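## Task

Get all three plates into the gray tray so that each one rests flat on the tray's bottom; a plate that stays there only because the robot is still holding or pressing it does not count.

## Robot and tools

Robot: two arms, left_arm and right_arm, each ending in a vacuum suction cup rather than fingers. The controlled point on each arm is the cup point, the centre of the cup's rim when nothing is touching it. The cup opens along the cup point's own +z axis. About 7 cm back from the rim the tool widens, with its body and camera sticking out up to roughly 8 cm sideways, so leave room when working near tray walls or the other arm.

Scene frame: origin on the table top midway between the arms, +x out over the table, +z up, and left_arm sits on the +y side. The names left and right refer to the arms, not to image sides. Result lines give each cup point's position in metres and orientation as a wxyz quaternion, plus linear (m/s) and angular (rad/s) velocity, all in this shared frame. Printed positions can be somewhat off, more so at long reach.

The 14-number row: every motion command is a single list of 14 numbers, each in [-1, 1], covering both arms even if only one moves. Order: left dx, dy, dz, rx, ry, rz, left suction, then right dx, dy, dz, rx, ry, rz, right suction. The six motion numbers are an offset, not a pose: a target expressed relative to the cup point's pose in the most recent result that showed it (before any such result in the scene, or for the second and later calls in one reply, relative to where the arm is when the action begins). The offset is expressed in the cup point's own axes, not the scene frame. Scale: 1.0 equals 0.6 m for dx, dy, dz and 180 degrees for rotation; rx, ry, rz form one rotation vector. All zeros therefore sends the arm back to its reference pose rather than holding still. To keep an arm put, send in your first call the offset that returns it to where you want it, then zeros afterwards. Suction: +1 requests full vacuum (about 55 kPa below ambient), smaller values request that fraction, and 0.05 or less switches it off. Suction keeps its last value, but a 0 you send is obeyed, so repeat an arm's current suction value to leave it unchanged.

Tools:
- execute_actions {actions, pictures}: actions is a list holding at most one item. Empty list: just report the state. An item with rows (1 to 15 rows of 14 numbers) and steps (1 to 15, default 15): each row is applied for one 1/30 s control step, every row measured from the same reference pose, and the final row repeats if there are fewer rows than steps. An item with only steps (up to 300): a wait counted from the previous result. pictures toggles camera images. A rejected call sends nothing.
- move {target, speed, stop_force}: target is one 14-number row as above (offset from the last shown pose). Each cup point travels a straight line toward its target and both paths finish together, lasting 0.5 to 10 s (cut off at 10 s). speed is the top path speed in m/s, 0.002 to 0.5, default 0.25; rotation is capped at twice that in rad/s. Suction values are applied at the start. stop_force, in N from 9 to 40 and shared by both arms, ends an arm's path when its wrist sensor feels that much extra push against the direction of travel for two steps; the arm then backs up two steps and holds. Use it with slow speed for touching down; do not rely on it when the cup is also rotating, and omit it when lifting off something you are pressing on. The result adds a move: line with each arm's ending (done, off_target, moving, held, fault, contact) and any limits (paced means the pose was clipped; held means steps were blocked, after which motion can jump fast), plus distance from target.
- wait {seconds}: 0 to 10 s, nothing new sent.
- zoom_image {camera, region}: camera is cam_left_wrist or cam_right_wrist (both 504x504); region [x0, y0, x1, y1] in pixels from the top-left, at most 504 by 504.
- finished_scene {scene}: end the current scene by its number; irreversible.

Motion limits: each step the commanded pose is clipped to within 100 mm and 16 degrees of the measured pose, and commands are smoothed, lagging about 0.17 s. Large moves may not finish within one action; check the reported pose and Hand target line and send the remainder. Position takes priority over orientation when both can't be met. Elbows cannot fully straighten. A pose unreachable line or HELD marks means the clearance check altered or blocked commands.

Picking: switch suction on and press the 29 mm rim flat onto a smooth flat part of a plate, fully sealed, away from edges and holes. suction_measured shows the vacuum reached (near 0 if unsealed; sealed settles up to 0.15 under the setpoint); part_present turns 1 at 0.50 and back to 0 below 0.45. Under vacuum the cup shortens, so a held plate sits up to about 10 mm nearer the tool. To release, set the plate down on its support first, then turn suction off; the cup may still cling until the tool is 15 mm away. If the cup seals to the table it pins the tool; turn suction off.

Wrist force and Wrist torque lines give each arm's sensor reading in its end effector axes; offsets up to about 4 N, noise up to 2.4 N, saturation near 50 N. No reading at the start is normal.

Avoid: pushing past contact at speed (arms are stiff; a joint torque at its limit, with wrist joints at 25.7 N m and others at 138 N m, or any outside force of 150 N causes a 10 s fault stop), arms colliding, dropping or slamming plates, and knocking anything off the table, which ends the scene. Holding loads heats motors; a MOTOR HOT warning appears from 70 °C and at 85 °C the arm is braked until it cools. Loose objects can occasionally get nudged by outside pushes, so verify final placement before finishing.

Each tool is called after "Emit:" in YAML: its name, and indented under it one key for each argument.

## Session

Emit:
execute_actions:
  actions: []

Scene clock: 0.00 s of 7200.00 s.
left_arm: end_effector_position=(+0.3575, +0.3957, +0.2285) suction_measured=0.01 part_present=0 end_effector_quat_wxyz=(+0.001, -0.169, +0.986, -0.001) end_effector_velocity=(+0.000, +0.001, +0.000) end_effector_angular_velocity=(-0.000, +0.000, +0.002) | right_arm: end_effector_position=(+0.4782, -0.3159, +0.2275) suction_measured=0.00 part_present=0 end_effector_quat_wxyz=(+0.000, +0.168, +0.986, +0.001) end_effector_velocity=(-0.000, +0.000, -0.000) end_effector_angular_velocity=(-0.000, +0.000, +0.001)
Joint positions: left_arm=[-0.316 -1.724  2.041 -1.89  -1.571 -0.841] | right_arm=[-0.314 -1.721  2.041 -1.89  -1.569  0.208]
Joint velocities: left_arm=[ 0.002 -0.    -0.    -0.    -0.    -0.   ] | right_arm=[ 0.001 -0.001  0.001  0.    -0.    -0.   ]
Motor temperatures (°C, as the motors report them): left_arm=[34 33 32 40 36 37] | right_arm=[31 33 34 44 39 41]
Wrist force (N, on the end effector, along its own x y z axes, offset not removed): no reading
Wrist torque (N m, same axes, about the end effector's origin, offset not removed): no reading
Hand target (left_arm): +0.358, +0.396, +0.229; +0.001, -0.169, +0.986, -0.001
Hand target (right_arm): +0.478, -0.316, +0.227; +0.000, +0.168, +0.986, +0.001

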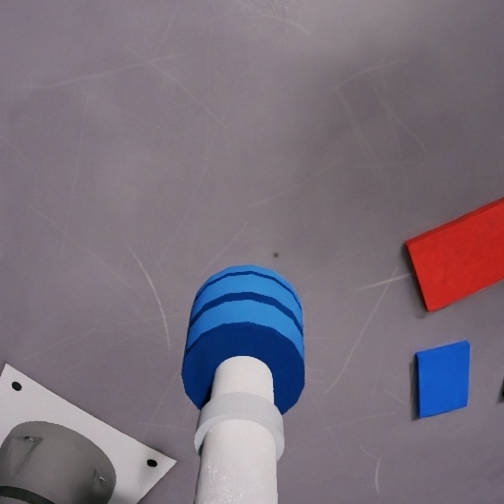

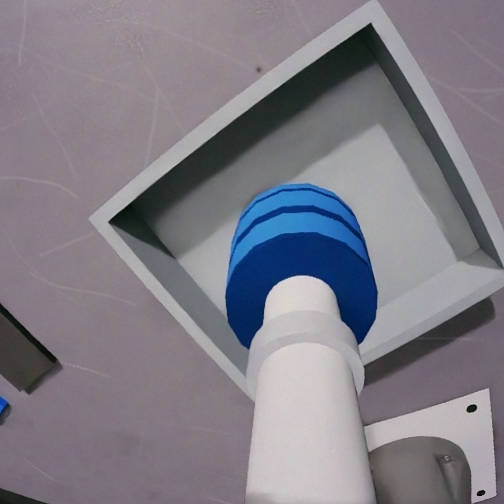

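Emit:
move:
  target: [0,-0.4,-0.25,0,0,0,0,0,0,-0.3,0,0,0,0]

Scene clock: 5.97 s of 7200.00 s.
left_arm: end_effector_position=(+0.4367, +0.1695, +0.3786) suction_measured=0.01 part_present=0 end_effector_quat_wxyz=(+0.001, -0.169, +0.986, -0.001) end_effector_velocity=(+0.001, -0.001, +0.001) end_effector_angular_velocity=(-0.000, +0.002, +0.001) | right_arm: end_effector_position=(+0.4783, -0.3159, +0.4074) suction_measured=0.00 part_present=0 end_effector_quat_wxyz=(+0.000, +0.168, +0.986, +0.001) end_effector_velocity=(+0.001, +0.000, +0.000) end_effector_angular_velocity=(-0.000, +0.002, +0.000)
Joint positions: left_arm=[-0.591 -1.381  1.302 -1.495 -1.571 -1.116] | right_arm=[-0.314 -1.758  1.606 -1.419 -1.569  0.208]
Joint velocities: left_arm=[ 0.001  0.004 -0.008  0.005 -0.001 -0.001] | right_arm=[ 0.001  0.002 -0.003  0.002 -0.     0.001]
Motor temperatures (°C, as the motors report them): left_arm=[34 33 32 40 36 37] | right_arm=[31 33 34 44 39 41]
Wrist force (N, on the end effector, along its own x y z axes, offset not removed): left_arm=[-3.5 3.4 -0.5] | right_arm=[1.2 0.6 -0.4]
Wrist torque (N m, same axes, about the end effector's origin, offset not removed): left_arm=[0.39 0.44 -0.10] | right_arm=[0.03 -0.21 -0.13]
Hand target (left_arm): +0.437, +0.169, +0.379; +0.001, -0.169, +0.986, -0.001
Hand target (right_arm): +0.478, -0.316, +0.407; +0.000, +0.168, +0.986, +0.001
Off the commanded pose (left_arm): 0.001 m, 0 deg.
Off the commanded pose (right_arm): 0.000 m, 0 deg.
After step 90, 1.23 s passed at rest.
move: done

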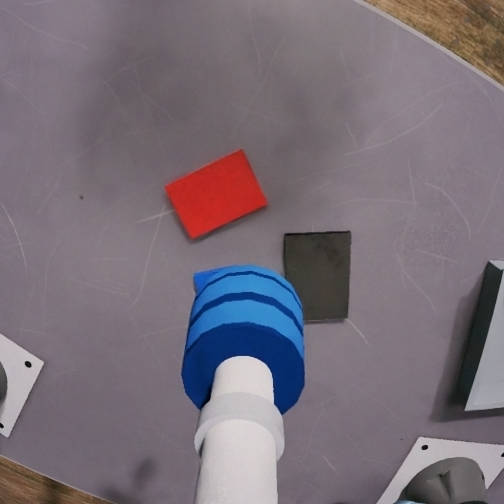

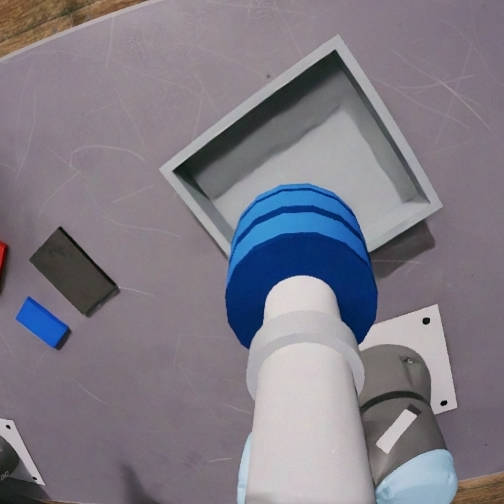

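Emit:
move:
  target: [0.13,0.06,0.45,0,0,0,0,0,0.25,0,0,0,0,0]

Scene clock: 19.67 s of 7200.00 s.
left_arm: end_effector_position=(+0.3516, +0.1771, +0.1086) suction_measured=0.01 part_present=0 end_effector_quat_wxyz=(+0.001, -0.169, +0.986, -0.001) end_effector_velocity=(-0.000, +0.000, -0.002) end_effector_angular_velocity=(-0.001, -0.001, +0.001) | right_arm: end_effector_position=(+0.5279, -0.1743, +0.4072) suction_measured=0.00 part_present=0 end_effector_quat_wxyz=(-0.000, +0.168, +0.986, +0.001) end_effector_velocity=(+0.000, +0.001, -0.000) end_effector_angular_velocity=(-0.000, +0.001, +0.001)
Joint positions: left_arm=[-0.7   -1.375  2.03  -2.228 -1.571 -1.225] | right_arm=[-0.005 -1.535  1.401 -1.438 -1.569  0.517]
Joint velocities: left_arm=[-0.     0.002  0.003 -0.007  0.001 -0.001] | right_arm=[ 0.003  0.002 -0.002  0.001 -0.     0.001]
Motor temperatures (°C, as the motors report them): left_arm=[34 33 32 40 36 37] | right_arm=[31 33 34 44 39 41]
Wrist force (N, on the end effector, along its own x y z axes, offset not removed): left_arm=[0.7 -1.7 1.2] | right_arm=[2.1 -0.2 1.2]
Wrist torque (N m, same axes, about the end effector's origin, offset not removed): left_arm=[-0.34 -0.03 0.06] | right_arm=[-0.04 -0.43 -0.32]
Hand target (left_arm): +0.352, +0.177, +0.108; +0.001, -0.169, +0.986, -0.001
Hand target (right_arm): +0.528, -0.174, +0.407; -0.000, +0.168, +0.986, +0.001
Off the commanded pose (left_arm): 0.000 m, 0 deg.
Off the commanded pose (right_arm): 0.000 m, 0 deg.
After step 90, 8.97 s passed at rest.
move: done

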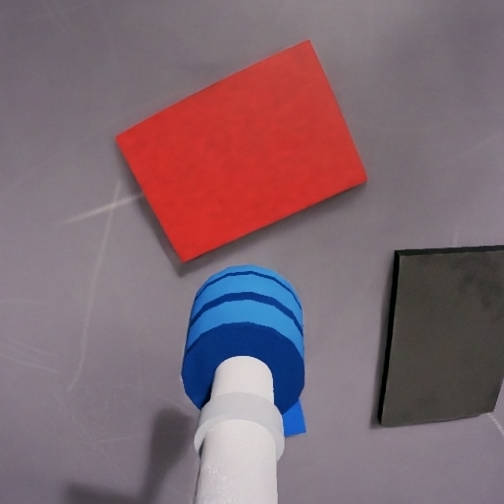

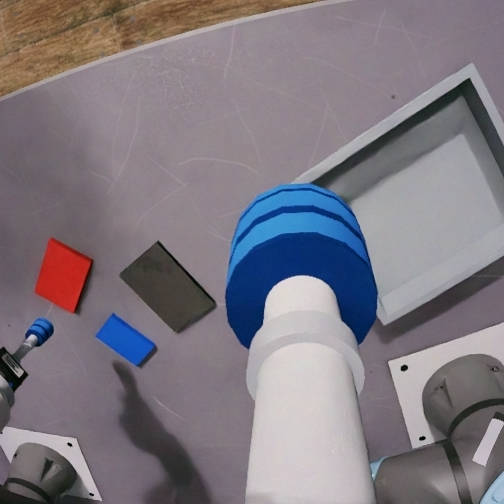

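Emit:
move:
  target: [-0.05,0,0.11,0,0,0,1,0,-0.1,0,0,0,0,0]

Emit:
move:
  target: [0,0,0.06,0,0,0,1,0,0,0,0,0,0,0]
  speed: 0.01
  stop_force: 10

Scene clock: 27.47 s of 7200.00 s.
left_arm: end_effector_position=(+0.3800, +0.1870, +0.0428) suction_measured=0.01 part_present=0 end_effector_quat_wxyz=(+0.001, -0.169, +0.986, -0.001) end_effector_velocity=(+0.002, +0.000, -0.002) end_effector_angular_velocity=(-0.001, +0.000, +0.002) | right_arm: end_effector_position=(+0.5081, -0.2308, +0.4073) suction_measured=0.00 part_present=0 end_effector_quat_wxyz=(-0.000, +0.168, +0.986, +0.001) end_effector_velocity=(-0.001, -0.001, +0.000) end_effector_angular_velocity=(+0.000, -0.000, +0.001)
Joint positions: left_arm=[-0.644 -1.222  2.044 -2.395 -1.571 -1.169] | right_arm=[-0.117 -1.632  1.497 -1.436 -1.569  0.406]
Joint velocities: left_arm=[ 0.003  0.005 -0.001 -0.004 -0.001  0.001] | right_arm=[-0.003 -0.003  0.002  0.     0.    -0.003]
Motor temperatures (°C, as the motors report them): left_arm=[34 33 32 40 36 37] | right_arm=[31 33 34 44 39 41]
Wrist force (N, on the end effector, along its own x y z axes, offset not removed): left_arm=[2.1 1.2 -0.8] | right_arm=[1.8 0.2 -0.1]
Wrist torque (N m, same axes, about the end effector's origin, offset not removed): left_arm=[0.13 -0.20 0.23] | right_arm=[-0.08 -0.47 -0.06]
Hand target (left_arm): +0.380, +0.187, +0.043; +0.001, -0.169, +0.986, -0.001
Hand target (right_arm): +0.508, -0.231, +0.407; -0.000, +0.168, +0.986, +0.001
Off the commanded pose (left_arm): 0.000 m, 0 deg.
Off the commanded pose (right_arm): 0.000 m, 0 deg.
After step 90, 3.87 s passed at rest.
move: done

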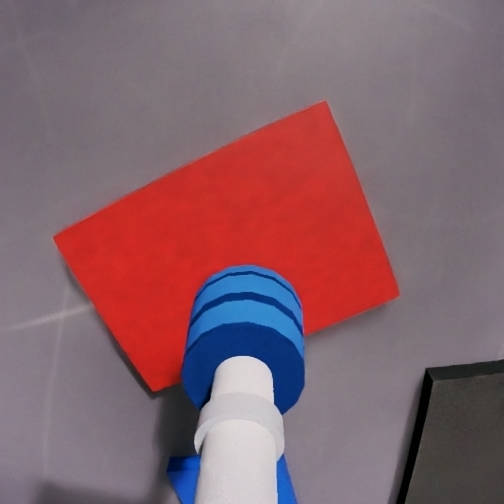

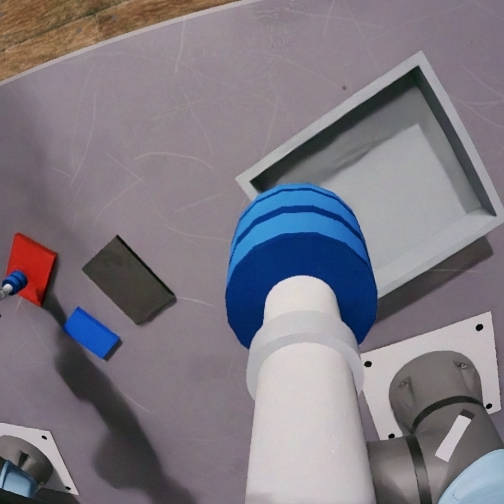

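Scene clock: 31.30 s of 7200.00 s.
left_arm: end_effector_position=(+0.3800, +0.1870, +0.0069) suction_measured=0.96 part_present=1 end_effector_quat_wxyz=(+0.001, -0.169, +0.986, -0.001) end_effector_velocity=(-0.001, -0.001, -0.002) end_effector_angular_velocity=(-0.000, -0.000, -0.002) | right_arm: end_effector_position=(+0.5081, -0.2308, +0.4073) suction_measured=0.00 part_present=0 end_effector_quat_wxyz=(-0.000, +0.168, +0.986, +0.001) end_effector_velocity=(+0.000, -0.000, +0.000) end_effector_angular_velocity=(-0.000, -0.001, -0.002)
Joint positions: left_arm=[-0.644 -1.149  2.067 -2.491 -1.571 -1.169] | right_arm=[-0.117 -1.632  1.497 -1.436 -1.569  0.406]
Joint velocities: left_arm=[-0.002  0.004  0.001 -0.005  0.    -0.   ] | right_arm=[-0.    -0.    -0.    -0.    -0.     0.002]
Motor temperatures (°C, as the motors report them): left_arm=[34 33 32 40 36 37] | right_arm=[31 33 34 44 39 41]
Wrist force (N, on the end effector, along its own x y z axes, offset not removed): left_arm=[1.5 -0.4 5.1] | right_arm=[3.4 2.2 0.8]
Wrist torque (N m, same axes, about the end effector's origin, offset not removed): left_arm=[-0.06 -0.39 0.13] | right_arm=[0.24 -0.65 -0.17]
Hand target (left_arm): +0.380, +0.187, +0.007; +0.001, -0.169, +0.986, -0.001
Hand target (right_arm): +0.508, -0.231, +0.407; -0.000, +0.168, +0.986, +0.001
Off the commanded pose (left_arm): 0.000 m, 0 deg.
Off the commanded pose (right_arm): 0.000 m, 0 deg.
move: done

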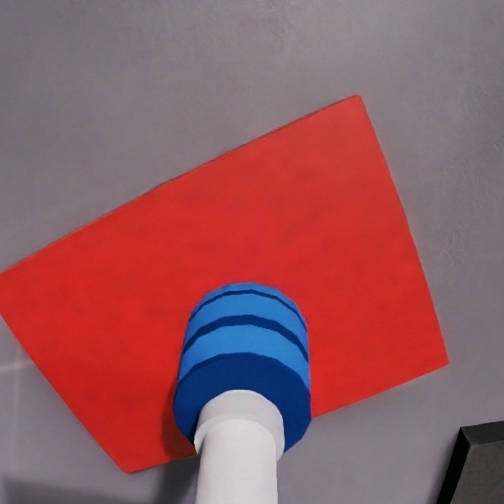

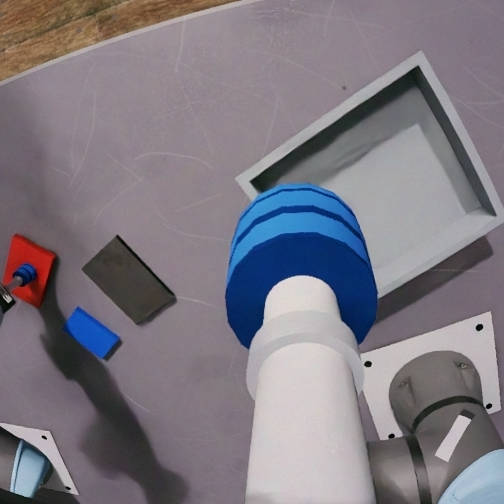

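Emit:
move:
  target: [0,0,-0.27,0,0,0,1,0.11,-0.69,0,0,0,0,0]

Emit:
move:
  target: [0.16,-0.81,0,0,0,-0.344,1,0,0,0,0,0,0,0]

Scene clock: 42.93 s of 7200.00 s.
left_arm: end_effector_position=(+0.3798, +0.1872, +0.1690) suction_measured=0.99 part_present=1 end_effector_quat_wxyz=(+0.001, -0.169, +0.986, -0.001) end_effector_velocity=(-0.000, -0.000, +0.000) end_effector_angular_velocity=(+0.000, -0.000, -0.000) | right_arm: end_effector_position=(+0.3084, -0.6002, +0.4076) suction_measured=0.00 part_present=0 end_effector_quat_wxyz=(+0.001, +0.169, +0.986, +0.000) end_effector_velocity=(-0.001, -0.001, +0.000) end_effector_angular_velocity=(+0.001, -0.001, +0.001)
Joint positions: left_arm=[-0.644 -1.418  1.9   -2.055 -1.57  -1.169] | right_arm=[-1.289 -2.018  1.776 -1.329 -1.569 -0.766]
Joint velocities: left_arm=[-0.    -0.    -0.001  0.001  0.     0.   ] | right_arm=[-0.005  0.    -0.001  0.     0.001 -0.006]
Motor temperatures (°C, as the motors report them): left_arm=[34 33 32 40 36 37] | right_arm=[31 33 34 44 39 41]
Wrist force (N, on the end effector, along its own x y z axes, offset not removed): left_arm=[-0.2 1.5 5.8] | right_arm=[4.1 -0.1 -1.3]
Wrist torque (N m, same axes, about the end effector's origin, offset not removed): left_arm=[-0.01 0.01 0.12] | right_arm=[-0.21 -0.60 -0.19]
Hand target (left_arm): +0.380, +0.187, +0.169; +0.001, -0.169, +0.986, -0.001
Hand target (right_arm): +0.308, -0.600, +0.408; +0.001, +0.168, +0.986, +0.000
Off the commanded pose (left_arm): 0.000 m, 0 deg.
Off the commanded pose (right_arm): 0.001 m, 0 deg.
move: done

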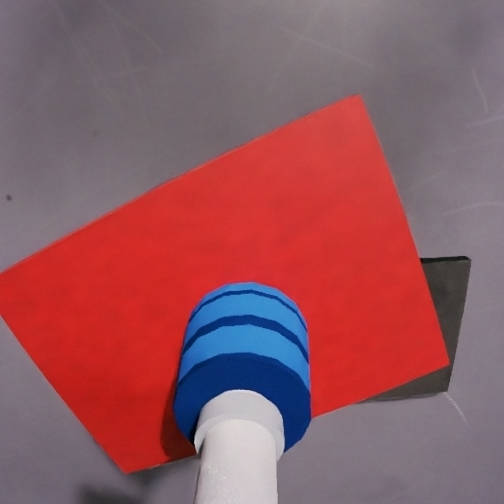

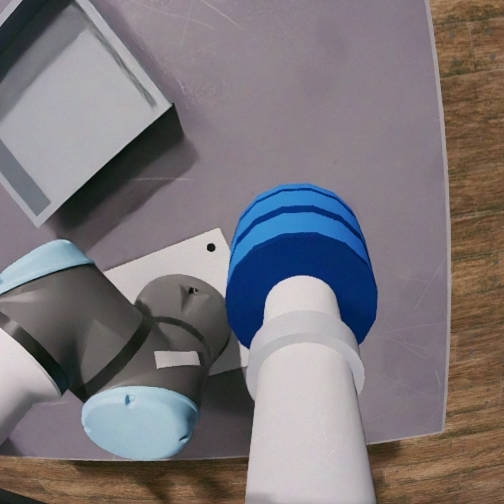

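Scene clock: 45.80 s of 7200.00 s.
left_arm: end_effector_position=(+0.4491, -0.3015, +0.1690) suction_measured=0.98 part_present=1 end_effector_quat_wxyz=(+0.010, +0.650, -0.756, +0.077) end_effector_velocity=(-0.000, -0.002, +0.000) end_effector_angular_velocity=(-0.006, -0.004, +0.001) | right_arm: end_effector_position=(+0.3084, -0.6002, +0.4076) suction_measured=0.00 part_present=0 end_effector_quat_wxyz=(+0.001, +0.169, +0.986, +0.000) end_effector_velocity=(+0.000, +0.000, +0.000) end_effector_angular_velocity=(-0.000, -0.000, +0.001)
Joint positions: left_arm=[-0.95  -0.29   0.035 -1.469 -1.549 -2.554] | right_arm=[-1.289 -2.018  1.776 -1.329 -1.569 -0.766]
Joint velocities: left_arm=[-0.001  0.006 -0.01  -0.003  0.001 -0.002] | right_arm=[ 0.    -0.     0.    -0.     0.    -0.001]
Motor temperatures (°C, as the motors report them): left_arm=[34 33 32 40 36 37] | right_arm=[31 33 34 44 39 41]
Wrist force (N, on the end effector, along its own x y z axes, offset not removed): left_arm=[2.0 1.2 -0.2] | right_arm=[2.4 -0.1 -0.3]
Wrist torque (N m, same axes, about the end effector's origin, offset not removed): left_arm=[0.23 -0.22 -0.04] | right_arm=[-0.09 -0.36 -0.03]
Hand target (left_arm): +0.449, -0.302, +0.169; -0.010, -0.650, +0.756, -0.077
Hand target (right_arm): +0.308, -0.600, +0.408; +0.001, +0.169, +0.986, +0.000
Off the commanded pose (left_arm): 0.003 m, 9 deg.
Off the commanded pose (right_arm): 0.000 m, 0 deg.
elbow stopped short (left arm): the move would have taken joint 3 (elbow) straighter than the controller allows; a more bent joint 3 avoids this.
move: off_target (left_arm)

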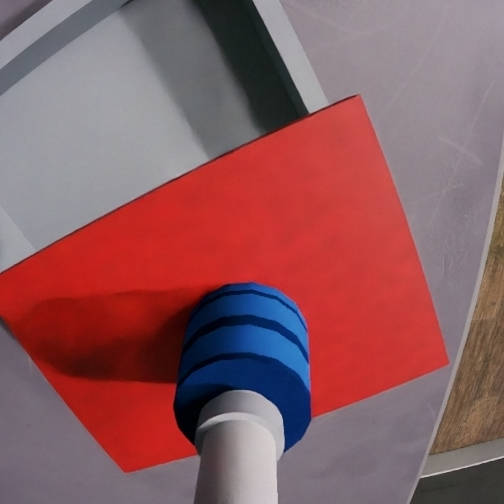

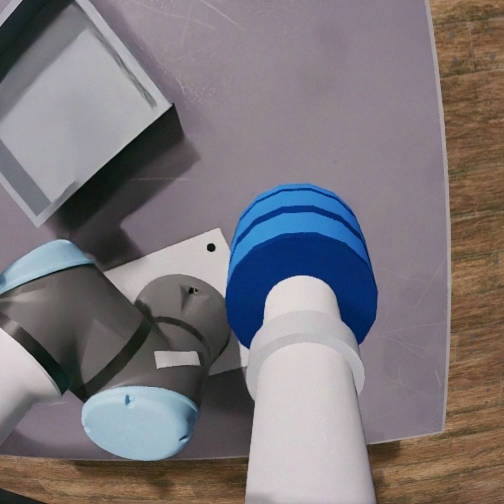

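Emit:
move:
  target: [-0.07,0.08,0.1,-0.033,-0.037,0,1,0,0,0,0,0,0,0]
  speed: 0.1

Scene clock: 57.77 s of 7200.00 s.
left_arm: end_effector_position=(+0.4136, -0.2613, +0.1001) suction_measured=0.99 part_present=1 end_effector_quat_wxyz=(-0.000, +0.652, -0.758, -0.000) end_effector_velocity=(+0.001, +0.002, -0.001) end_effector_angular_velocity=(+0.001, +0.001, +0.002) | right_arm: end_effector_position=(+0.3084, -0.6002, +0.4076) suction_measured=0.00 part_present=0 end_effector_quat_wxyz=(+0.001, +0.169, +0.986, +0.000) end_effector_velocity=(+0.000, -0.000, -0.000) end_effector_angular_velocity=(+0.001, +0.000, -0.000)
Joint positions: left_arm=[-0.962 -0.48   0.548 -1.638 -1.571 -2.567] | right_arm=[-1.289 -2.018  1.776 -1.329 -1.569 -0.766]
Joint velocities: left_arm=[ 0.002 -0.004  0.011 -0.006 -0.    -0.   ] | right_arm=[-0.001  0.001 -0.    -0.     0.    -0.   ]
Motor temperatures (°C, as the motors report them): left_arm=[34 33 32 40 36 37] | right_arm=[31 33 34 44 39 41]
Wrist force (N, on the end effector, along its own x y z axes, offset not removed): left_arm=[3.0 0.9 0.4] | right_arm=[3.1 -0.6 0.3]
Wrist torque (N m, same axes, about the end effector's origin, offset not removed): left_arm=[-0.10 -0.42 0.02] | right_arm=[-0.22 -0.57 -0.05]
Hand target (left_arm): +0.414, -0.261, +0.100; +0.000, -0.652, +0.758, +0.000
Hand target (right_arm): +0.308, -0.600, +0.408; +0.001, +0.169, +0.986, +0.000
Off the commanded pose (left_arm): 0.000 m, 0 deg.
Off the commanded pose (right_arm): 0.000 m, 0 deg.
move: done

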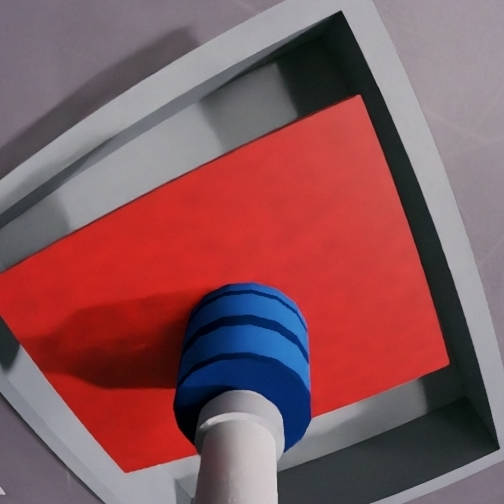

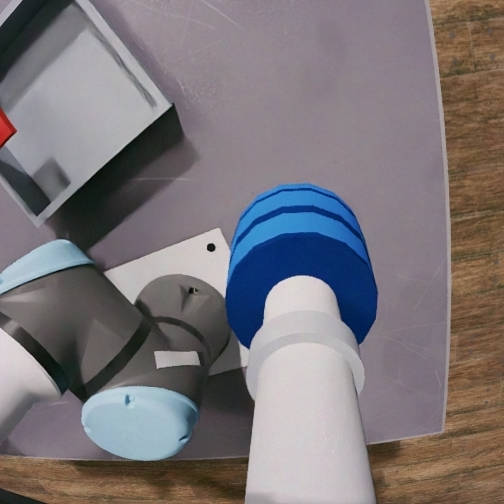

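Emit:
move:
  target: [0,-0.02,0.06,0,0,0,1,0,0.2,0.2,0,0,0,0]
  speed: 0.06

Scene clock: 64.13 s of 7200.00 s.
left_arm: end_effector_position=(+0.4254, -0.2630, +0.0642) suction_measured=0.98 part_present=1 end_effector_quat_wxyz=(-0.000, +0.652, -0.758, -0.000) end_effector_velocity=(-0.001, -0.001, -0.000) end_effector_angular_velocity=(-0.000, +0.000, -0.001) | right_arm: end_effector_position=(+0.3482, -0.4868, +0.2877) suction_measured=0.00 part_present=0 end_effector_quat_wxyz=(+0.000, +0.169, +0.986, +0.001) end_effector_velocity=(+0.001, +0.001, -0.001) end_effector_angular_velocity=(-0.001, +0.001, +0.002)
Joint positions: left_arm=[-0.951 -0.429  0.539 -1.68  -1.571 -2.556] | right_arm=[-0.939 -2.104  2.126 -1.593 -1.569 -0.416]
Joint velocities: left_arm=[-0.001  0.001 -0.001 -0.    -0.     0.   ] | right_arm=[ 0.005  0.001  0.003 -0.004 -0.001  0.003]
Motor temperatures (°C, as the motors report them): left_arm=[34 33 32 40 36 37] | right_arm=[31 33 34 44 39 41]
Wrist force (N, on the end effector, along its own x y z axes, offset not removed): left_arm=[3.4 -2.6 -0.7] | right_arm=[2.4 2.4 -2.4]
Wrist torque (N m, same axes, about the end effector's origin, offset not removed): left_arm=[-0.60 -0.42 0.07] | right_arm=[0.34 -0.45 -0.20]
Hand target (left_arm): +0.425, -0.263, +0.064; +0.000, -0.652, +0.758, +0.000
Hand target (right_arm): +0.348, -0.487, +0.288; +0.000, +0.169, +0.986, +0.001
Off the commanded pose (left_arm): 0.000 m, 0 deg.
Off the commanded pose (right_arm): 0.000 m, 0 deg.
move: done

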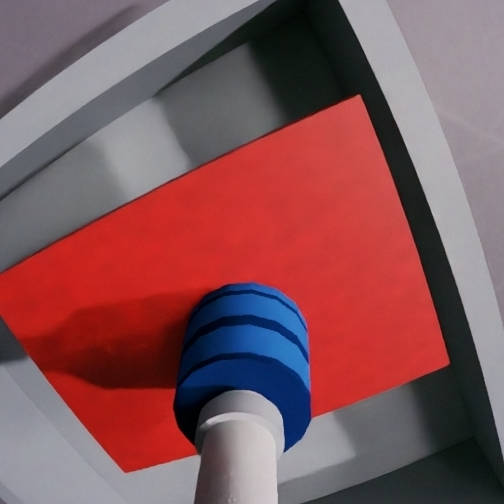

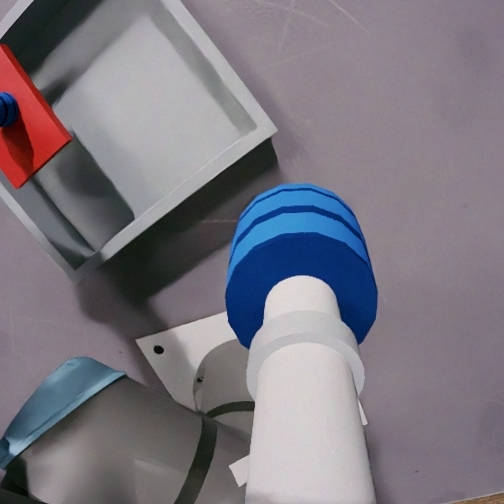

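Emit:
move:
  target: [-0.03,0.022,0.055,0,0,0,1,0,0,0,0,0,0,0]
  speed: 0.03
  stop_force: 10

Emit:
move:
  target: [0,0,0.05,0,0,0,1,0,0,0,0,0,0,0]
  speed: 0.008
  stop_force: 10

Scene clock: 73.77 s of 7200.00 s.
left_arm: end_effector_position=(+0.4151, -0.2433, +0.0313) suction_measured=0.98 part_present=1 end_effector_quat_wxyz=(-0.000, +0.652, -0.758, -0.000) end_effector_velocity=(-0.000, +0.001, -0.001) end_effector_angular_velocity=(-0.001, -0.001, -0.000) | right_arm: end_effector_position=(+0.3482, -0.4868, +0.2877) suction_measured=0.00 part_present=0 end_effector_quat_wxyz=(+0.000, +0.169, +0.986, +0.001) end_effector_velocity=(-0.000, -0.000, +0.001) end_effector_angular_velocity=(-0.001, -0.001, -0.001)
Joint positions: left_arm=[-0.952 -0.492  0.749 -1.827 -1.571 -2.557] | right_arm=[-0.939 -2.104  2.126 -1.593 -1.569 -0.416]
Joint velocities: left_arm=[-0.    -0.003  0.009 -0.007  0.    -0.   ] | right_arm=[-0.001 -0.002 -0.     0.    -0.    -0.   ]
Motor temperatures (°C, as the motors report them): left_arm=[34 33 32 40 36 37] | right_arm=[31 33 34 44 39 41]
Wrist force (N, on the end effector, along its own x y z axes, offset not removed): left_arm=[-2.7 -0.3 -2.7] | right_arm=[3.3 0.2 1.0]
Wrist torque (N m, same axes, about the end effector's origin, offset not removed): left_arm=[0.18 0.32 0.18] | right_arm=[0.03 -0.59 -0.26]
Hand target (left_arm): +0.415, -0.243, +0.031; +0.000, -0.652, +0.758, +0.000
Hand target (right_arm): +0.348, -0.487, +0.288; +0.000, +0.169, +0.986, +0.001
Off the commanded pose (left_arm): 0.000 m, 0 deg.
Off the commanded pose (right_arm): 0.000 m, 0 deg.
move: done

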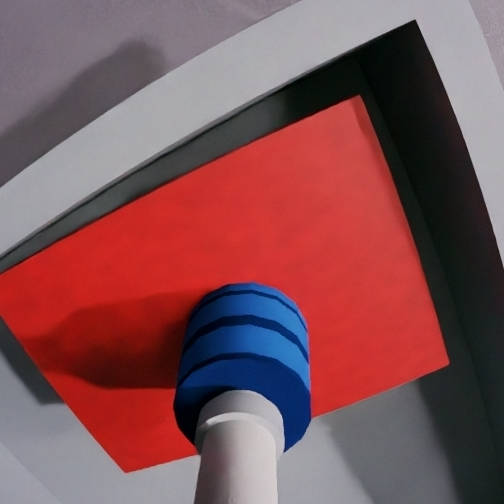

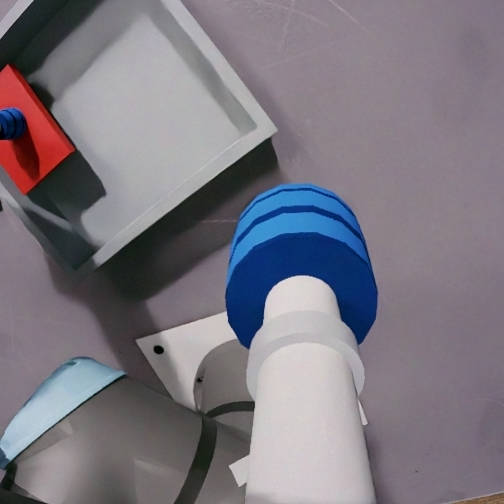

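Scene clock: 77.43 s of 7200.00 s.
left_arm: end_effector_position=(+0.4151, -0.2433, +0.0050) suction_measured=1.00 part_present=1 end_effector_quat_wxyz=(-0.000, +0.652, -0.758, -0.000) end_effector_velocity=(-0.001, +0.001, +0.001) end_effector_angular_velocity=(+0.004, +0.001, -0.001) | right_arm: end_effector_position=(+0.3482, -0.4868, +0.2877) suction_measured=0.00 part_present=0 end_effector_quat_wxyz=(+0.000, +0.169, +0.986, +0.001) end_effector_velocity=(-0.000, +0.000, +0.000) end_effector_angular_velocity=(-0.000, -0.000, +0.001)
Joint positions: left_arm=[-0.952 -0.467  0.769 -1.872 -1.571 -2.557] | right_arm=[-0.939 -2.104  2.126 -1.593 -1.569 -0.416]
Joint velocities: left_arm=[-0.001 -0.001  0.     0.005  0.001 -0.   ] | right_arm=[ 0.    -0.     0.    -0.    -0.    -0.001]
Motor temperatures (°C, as the motors report them): left_arm=[34 33 32 40 36 37] | right_arm=[31 33 34 44 39 41]
Wrist force (N, on the end effector, along its own x y z axes, offset not removed): left_arm=[0.9 2.2 -25.4] | right_arm=[0.7 -0.4 0.1]
Wrist torque (N m, same axes, about the end effector's origin, offset not removed): left_arm=[0.22 0.31 0.19] | right_arm=[-0.17 -0.32 -0.28]
Hand target (left_arm): +0.415, -0.243, +0.005; +0.000, -0.652, +0.758, +0.000
Hand target (right_arm): +0.348, -0.487, +0.288; +0.000, +0.169, +0.986, +0.001
Off the commanded pose (left_arm): 0.004 m, 0 deg.
Off the commanded pose (right_arm): 0.000 m, 0 deg.
move: contact (left_arm)

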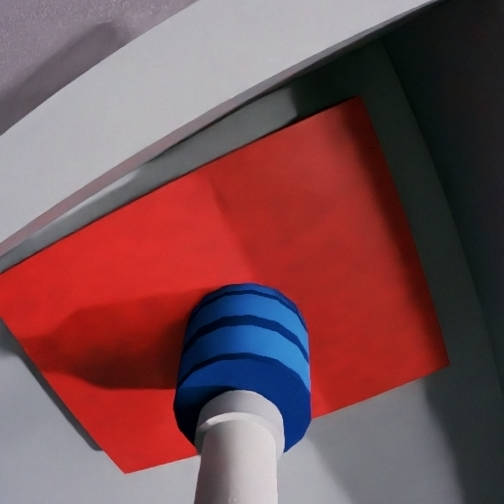

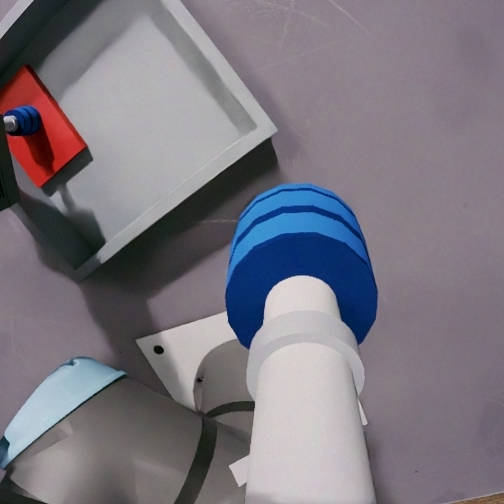

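Emit:
move:
  target: [0,0,-0.005,0,0,0,0,0,0,0,0,0,0,0]
  speed: 0.005

Emit:
move:
  target: [0,0,-0.2,0,0,0,0,0,0,0,0,0,0,0]

Emit:
move:
  target: [-1,0.2,-0.2,0,0,0,0,0,0,0,0,0,0,0]

Emit:
move:
  target: [-0.2,0,0,0,0,0,0,0.29,0.83,0.25,0,0,0,0]

Scene clock: 86.37 s of 7200.00 s.
left_arm: end_effector_position=(+0.4151, -0.2433, +0.0079) suction_measured=0.01 part_present=0 end_effector_quat_wxyz=(-0.000, +0.652, -0.758, -0.000) end_effector_velocity=(+0.001, +0.001, +0.001) end_effector_angular_velocity=(-0.000, -0.000, +0.001) | right_arm: end_effector_position=(+0.3482, -0.4868, +0.2877) suction_measured=0.00 part_present=0 end_effector_quat_wxyz=(+0.000, +0.169, +0.986, +0.001) end_effector_velocity=(+0.000, +0.000, +0.000) end_effector_angular_velocity=(-0.001, -0.001, -0.000)
Joint positions: left_arm=[-0.952 -0.47   0.767 -1.868 -1.571 -2.557] | right_arm=[-0.939 -2.104  2.126 -1.593 -1.569 -0.416]
Joint velocities: left_arm=[ 0.001 -0.001 -0.001  0.001  0.    -0.   ] | right_arm=[ 0.    -0.    -0.    -0.     0.     0.001]
Motor temperatures (°C, as the motors report them): left_arm=[34 33 32 40 36 37] | right_arm=[31 33 34 44 39 41]
Wrist force (N, on the end effector, along its own x y z axes, offset not removed): left_arm=[-0.5 -4.0 -8.5] | right_arm=[0.8 1.8 0.0]
Wrist torque (N m, same axes, about the end effector's origin, offset not removed): left_arm=[-0.59 0.20 -0.01] | right_arm=[0.17 -0.29 -0.08]
Hand target (left_arm): +0.415, -0.243, +0.008; +0.000, -0.652, +0.758, +0.000
Hand target (right_arm): +0.348, -0.487, +0.288; +0.000, +0.169, +0.986, +0.001
Off the commanded pose (left_arm): 0.000 m, 0 deg.
Off the commanded pose (right_arm): 0.000 m, 0 deg.
move: done

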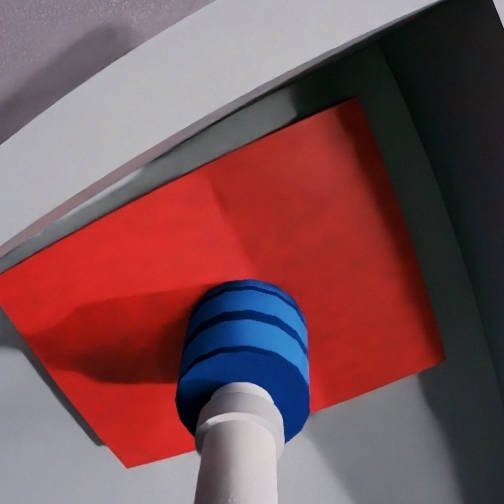

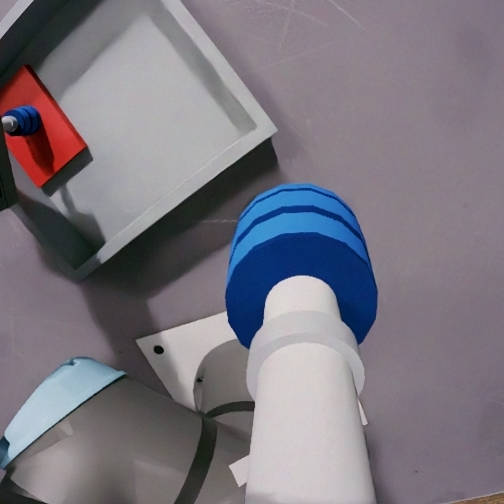

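Scene clock: 87.43 s of 7200.00 s.
left_arm: end_effector_position=(+0.4153, -0.2434, +0.1280) suction_measured=0.01 part_present=0 end_effector_quat_wxyz=(-0.000, +0.652, -0.758, -0.000) end_effector_velocity=(+0.000, +0.000, +0.001) end_effector_angular_velocity=(+0.001, +0.003, +0.000) | right_arm: end_effector_position=(+0.3482, -0.4868, +0.2877) suction_measured=0.00 part_present=0 end_effector_quat_wxyz=(+0.000, +0.169, +0.986, +0.001) end_effector_velocity=(+0.000, -0.000, -0.001) end_effector_angular_velocity=(+0.001, +0.001, -0.002)
Joint positions: left_arm=[-0.952 -0.549  0.611 -1.632 -1.571 -2.557] | right_arm=[-0.939 -2.104  2.126 -1.593 -1.569 -0.416]
Joint velocities: left_arm=[ 0.001  0.002 -0.006  0.006 -0.002  0.   ] | right_arm=[-0.001  0.001  0.    -0.     0.     0.001]
Motor temperatures (°C, as the motors report them): left_arm=[34 33 32 40 36 37] | right_arm=[31 33 34 44 39 41]
Wrist force (N, on the end effector, along its own x y z axes, offset not removed): left_arm=[-1.3 0.5 -0.3] | right_arm=[0.3 -0.4 -2.8]
Wrist torque (N m, same axes, about the end effector's origin, offset not removed): left_arm=[-0.09 0.12 0.22] | right_arm=[-0.20 -0.11 -0.22]
Hand target (left_arm): +0.415, -0.243, +0.128; +0.000, -0.652, +0.758, +0.000
Hand target (right_arm): +0.348, -0.487, +0.288; +0.000, +0.169, +0.986, +0.001
Off the commanded pose (left_arm): 0.000 m, 0 deg.
Off the commanded pose (right_arm): 0.000 m, 0 deg.
move: done

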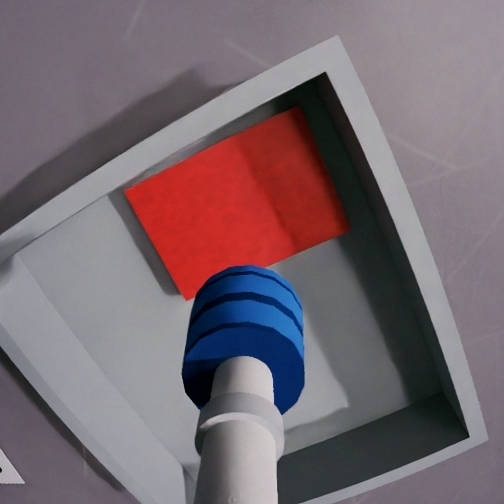

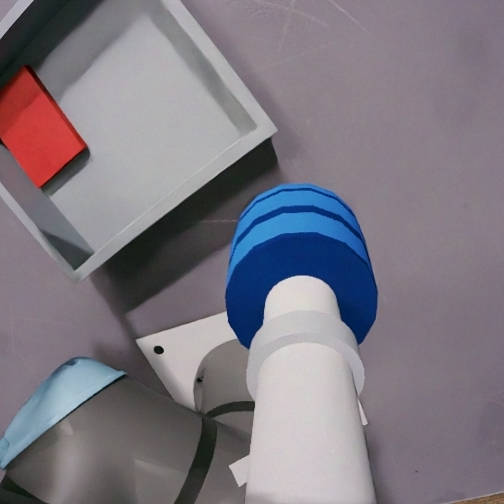

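Scene clock: 90.50 s of 7200.00 s.
left_arm: end_effector_position=(+0.3880, +0.3676, +0.2491) suction_measured=0.01 part_present=0 end_effector_quat_wxyz=(-0.001, +0.652, -0.758, -0.000) end_effector_velocity=(-0.000, +0.001, +0.001) end_effector_angular_velocity=(-0.001, +0.001, -0.001) | right_arm: end_effector_position=(+0.3482, -0.4868, +0.2877) suction_measured=0.00 part_present=0 end_effector_quat_wxyz=(+0.000, +0.169, +0.986, +0.001) end_effector_velocity=(+0.000, +0.000, +0.000) end_effector_angular_velocity=(-0.000, -0.000, +0.000)
Joint positions: left_arm=[-0.34  -1.646  1.918 -1.842 -1.569 -1.945] | right_arm=[-0.939 -2.104  2.126 -1.593 -1.569 -0.416]
Joint velocities: left_arm=[ 0.003 -0.001 -0.     0.001 -0.001  0.004] | right_arm=[ 0. -0. -0. -0. -0.  0.]
Motor temperatures (°C, as the motors report them): left_arm=[34 33 32 40 36 37] | right_arm=[31 33 34 44 39 41]
Wrist force (N, on the end effector, along its own x y z axes, offset not removed): left_arm=[2.7 0.2 0.9] | right_arm=[1.3 -1.7 0.4]
Wrist torque (N m, same axes, about the end effector's origin, offset not removed): left_arm=[-0.05 -0.26 0.17] | right_arm=[-0.35 -0.17 -0.11]
Hand target (left_arm): +0.388, +0.368, +0.249; +0.001, -0.652, +0.758, +0.000
Hand target (right_arm): +0.348, -0.487, +0.288; +0.000, +0.169, +0.986, +0.001
Off the commanded pose (left_arm): 0.002 m, 0 deg.
Off the commanded pose (right_arm): 0.000 m, 0 deg.
move: done

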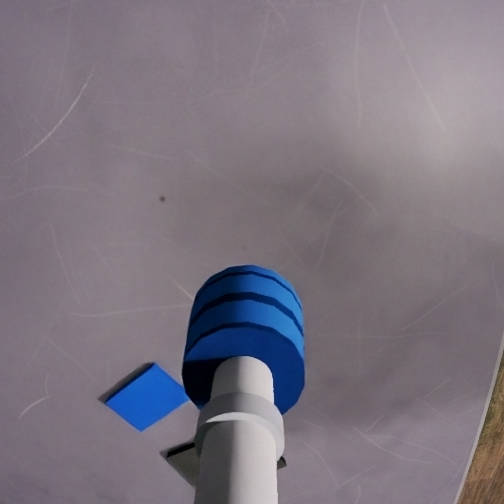

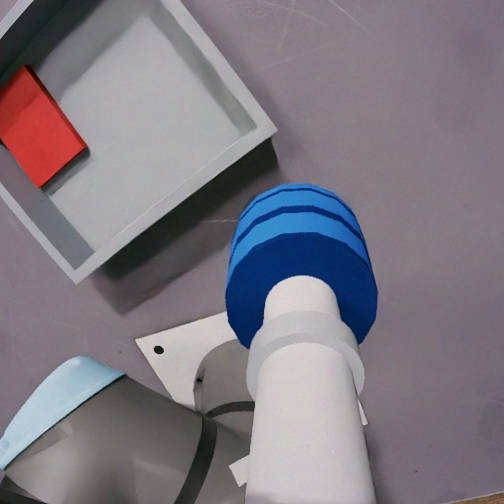

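Scene clock: 93.30 s of 7200.00 s.
left_arm: end_effector_position=(+0.4063, +0.4863, +0.2494) suction_measured=0.01 part_present=0 end_effector_quat_wxyz=(-0.001, +0.652, -0.758, -0.000) end_effector_velocity=(+0.000, +0.001, +0.000) end_effector_angular_velocity=(-0.001, +0.000, +0.001) | right_arm: end_effector_position=(+0.3489, +0.0415, +0.1373) suction_measured=0.00 part_present=0 end_effector_quat_wxyz=(-0.000, +0.168, +0.986, +0.001) end_effector_velocity=(+0.000, +0.002, +0.000) end_effector_angular_velocity=(+0.001, -0.001, +0.000)
Joint positions: left_arm=[-0.079 -1.632  1.904 -1.843 -1.568 -1.685] | right_arm=[ 0.539 -1.386  1.953 -2.139 -1.569  1.061]
Joint velocities: left_arm=[ 0.002  0.    -0.     0.    -0.001  0.   ] | right_arm=[ 0.002  0.003 -0.004 -0.    -0.     0.002]
Motor temperatures (°C, as the motors report them): left_arm=[34 33 32 40 36 37] | right_arm=[31 33 34 44 39 41]
Wrist force (N, on the end effector, along its own x y z axes, offset not removed): left_arm=[3.8 0.3 -0.3] | right_arm=[2.8 2.2 0.2]
Wrist torque (N m, same axes, about the end effector's origin, offset not removed): left_arm=[0.01 -0.29 -0.09] | right_arm=[0.18 -0.56 -0.13]
Hand target (left_arm): +0.406, +0.486, +0.249; +0.001, -0.652, +0.758, +0.000
Hand target (right_arm): +0.349, +0.042, +0.137; -0.001, +0.169, +0.986, +0.000
Off the commanded pose (left_arm): 0.000 m, 0 deg.
Off the commanded pose (right_arm): 0.001 m, 0 deg.
move: done

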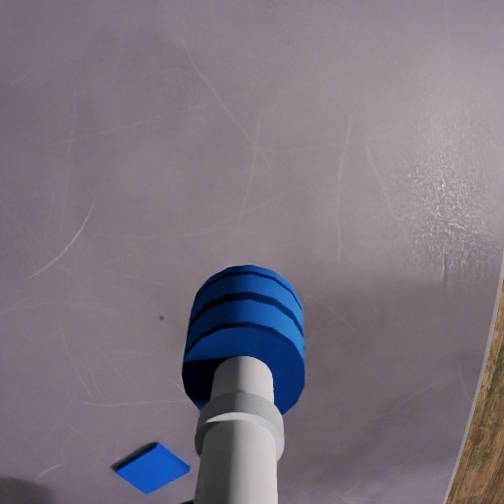

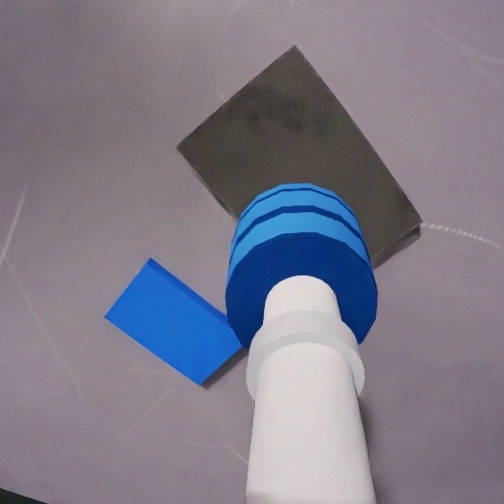

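Emit:
move:
  target: [0,0,0,0,0,0,0,0.025,0,0.15,0,0,0,1]

Emit:
move:
  target: [0,0,0,0,0,0,0,0,0,0.06,0,0,0,1]
  speed: 0.01
  stop_force: 10

Scene clock: 98.23 s of 7200.00 s.
left_arm: end_effector_position=(+0.4063, +0.4863, +0.2494) suction_measured=0.01 part_present=0 end_effector_quat_wxyz=(-0.001, +0.652, -0.758, -0.000) end_effector_velocity=(+0.000, +0.000, +0.000) end_effector_angular_velocity=(-0.000, -0.000, +0.001) | right_arm: end_effector_position=(+0.3347, +0.0464, +0.0474) suction_measured=0.00 part_present=0 end_effector_quat_wxyz=(-0.001, +0.168, +0.986, +0.000) end_effector_velocity=(+0.001, -0.000, -0.002) end_effector_angular_velocity=(+0.000, -0.000, -0.002)
Joint positions: left_arm=[-0.079 -1.632  1.904 -1.843 -1.568 -1.685] | right_arm=[ 0.565 -1.244  2.06  -2.387 -1.569  1.087]
Joint velocities: left_arm=[ 0.001 -0.     0.    -0.    -0.    -0.   ] | right_arm=[-0.001  0.005  0.001 -0.006  0.     0.   ]
Motor temperatures (°C, as the motors report them): left_arm=[34 33 32 40 36 37] | right_arm=[31 33 34 44 39 41]
Wrist force (N, on the end effector, along its own x y z axes, offset not removed): left_arm=[1.1 -3.4 1.3] | right_arm=[2.3 0.6 -1.6]
Wrist torque (N m, same axes, about the end effector's origin, offset not removed): left_arm=[-0.57 -0.15 0.07] | right_arm=[0.00 -0.47 -0.18]
Hand target (left_arm): +0.406, +0.486, +0.249; +0.001, -0.652, +0.758, +0.000
Hand target (right_arm): +0.335, +0.046, +0.047; -0.000, +0.168, +0.986, +0.001
Off the commanded pose (left_arm): 0.000 m, 0 deg.
Off the commanded pose (right_arm): 0.000 m, 0 deg.
After step 90, 0.97 s passed at rest.
move: done

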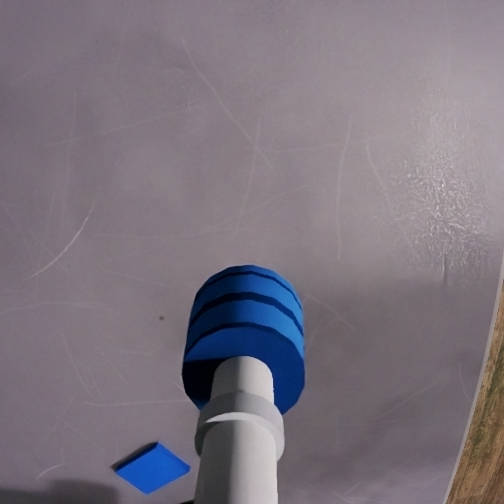

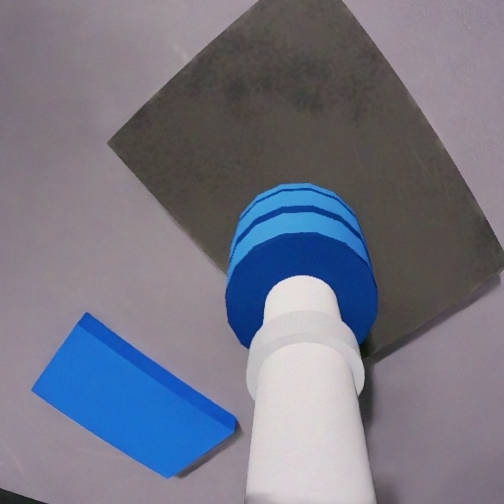

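Scene clock: 102.07 s of 7200.00 s.
left_arm: end_effector_position=(+0.4063, +0.4863, +0.2494) suction_measured=0.01 part_present=0 end_effector_quat_wxyz=(-0.001, +0.652, -0.758, -0.000) end_effector_velocity=(+0.000, +0.000, +0.000) end_effector_angular_velocity=(+0.000, -0.000, +0.000) | right_arm: end_effector_position=(+0.3346, +0.0463, +0.0115) suction_measured=0.00 part_present=0 end_effector_quat_wxyz=(-0.001, +0.168, +0.986, +0.000) end_effector_velocity=(+0.001, -0.000, -0.002) end_effector_angular_velocity=(+0.000, -0.000, -0.002)
Joint positions: left_arm=[-0.079 -1.632  1.904 -1.843 -1.568 -1.685] | right_arm=[ 0.565 -1.171  2.084 -2.484 -1.569  1.087]
Joint velocities: left_arm=[ 0.     0.    -0.     0.     0.001  0.   ] | right_arm=[-0.002  0.003  0.001 -0.005  0.     0.   ]
Motor temperatures (°C, as the motors report them): left_arm=[34 33 32 40 36 37] | right_arm=[31 33 34 44 39 41]
Wrist force (N, on the end effector, along its own x y z axes, offset not removed): left_arm=[-0.2 -2.8 2.4] | right_arm=[3.6 1.1 -0.6]
Wrist torque (N m, same axes, about the end effector's origin, offset not removed): left_arm=[-0.45 0.02 0.08] | right_arm=[0.02 -0.68 -0.23]
Hand target (left_arm): +0.406, +0.486, +0.249; +0.001, -0.652, +0.758, +0.000
Hand target (right_arm): +0.335, +0.046, +0.011; -0.001, +0.168, +0.986, +0.000
Off the commanded pose (left_arm): 0.000 m, 0 deg.
Off the commanded pose (right_arm): 0.000 m, 0 deg.
move: done

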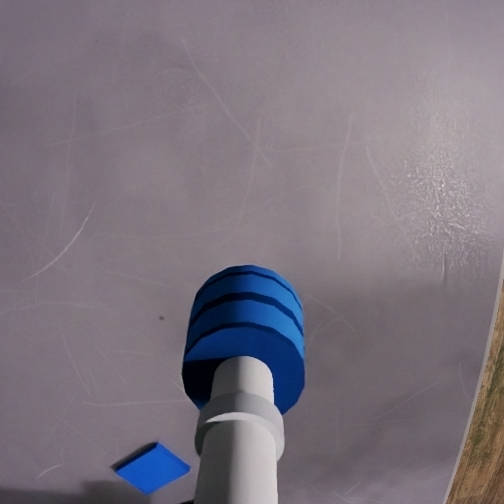

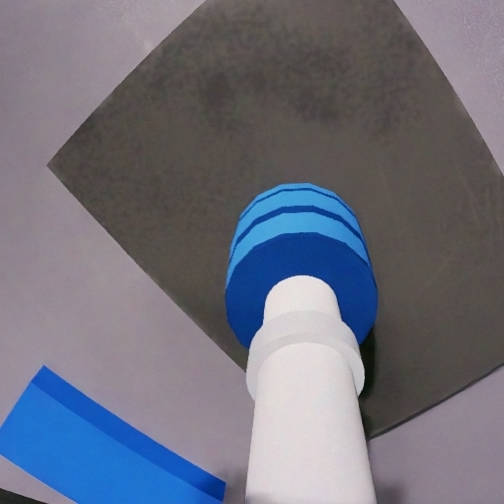

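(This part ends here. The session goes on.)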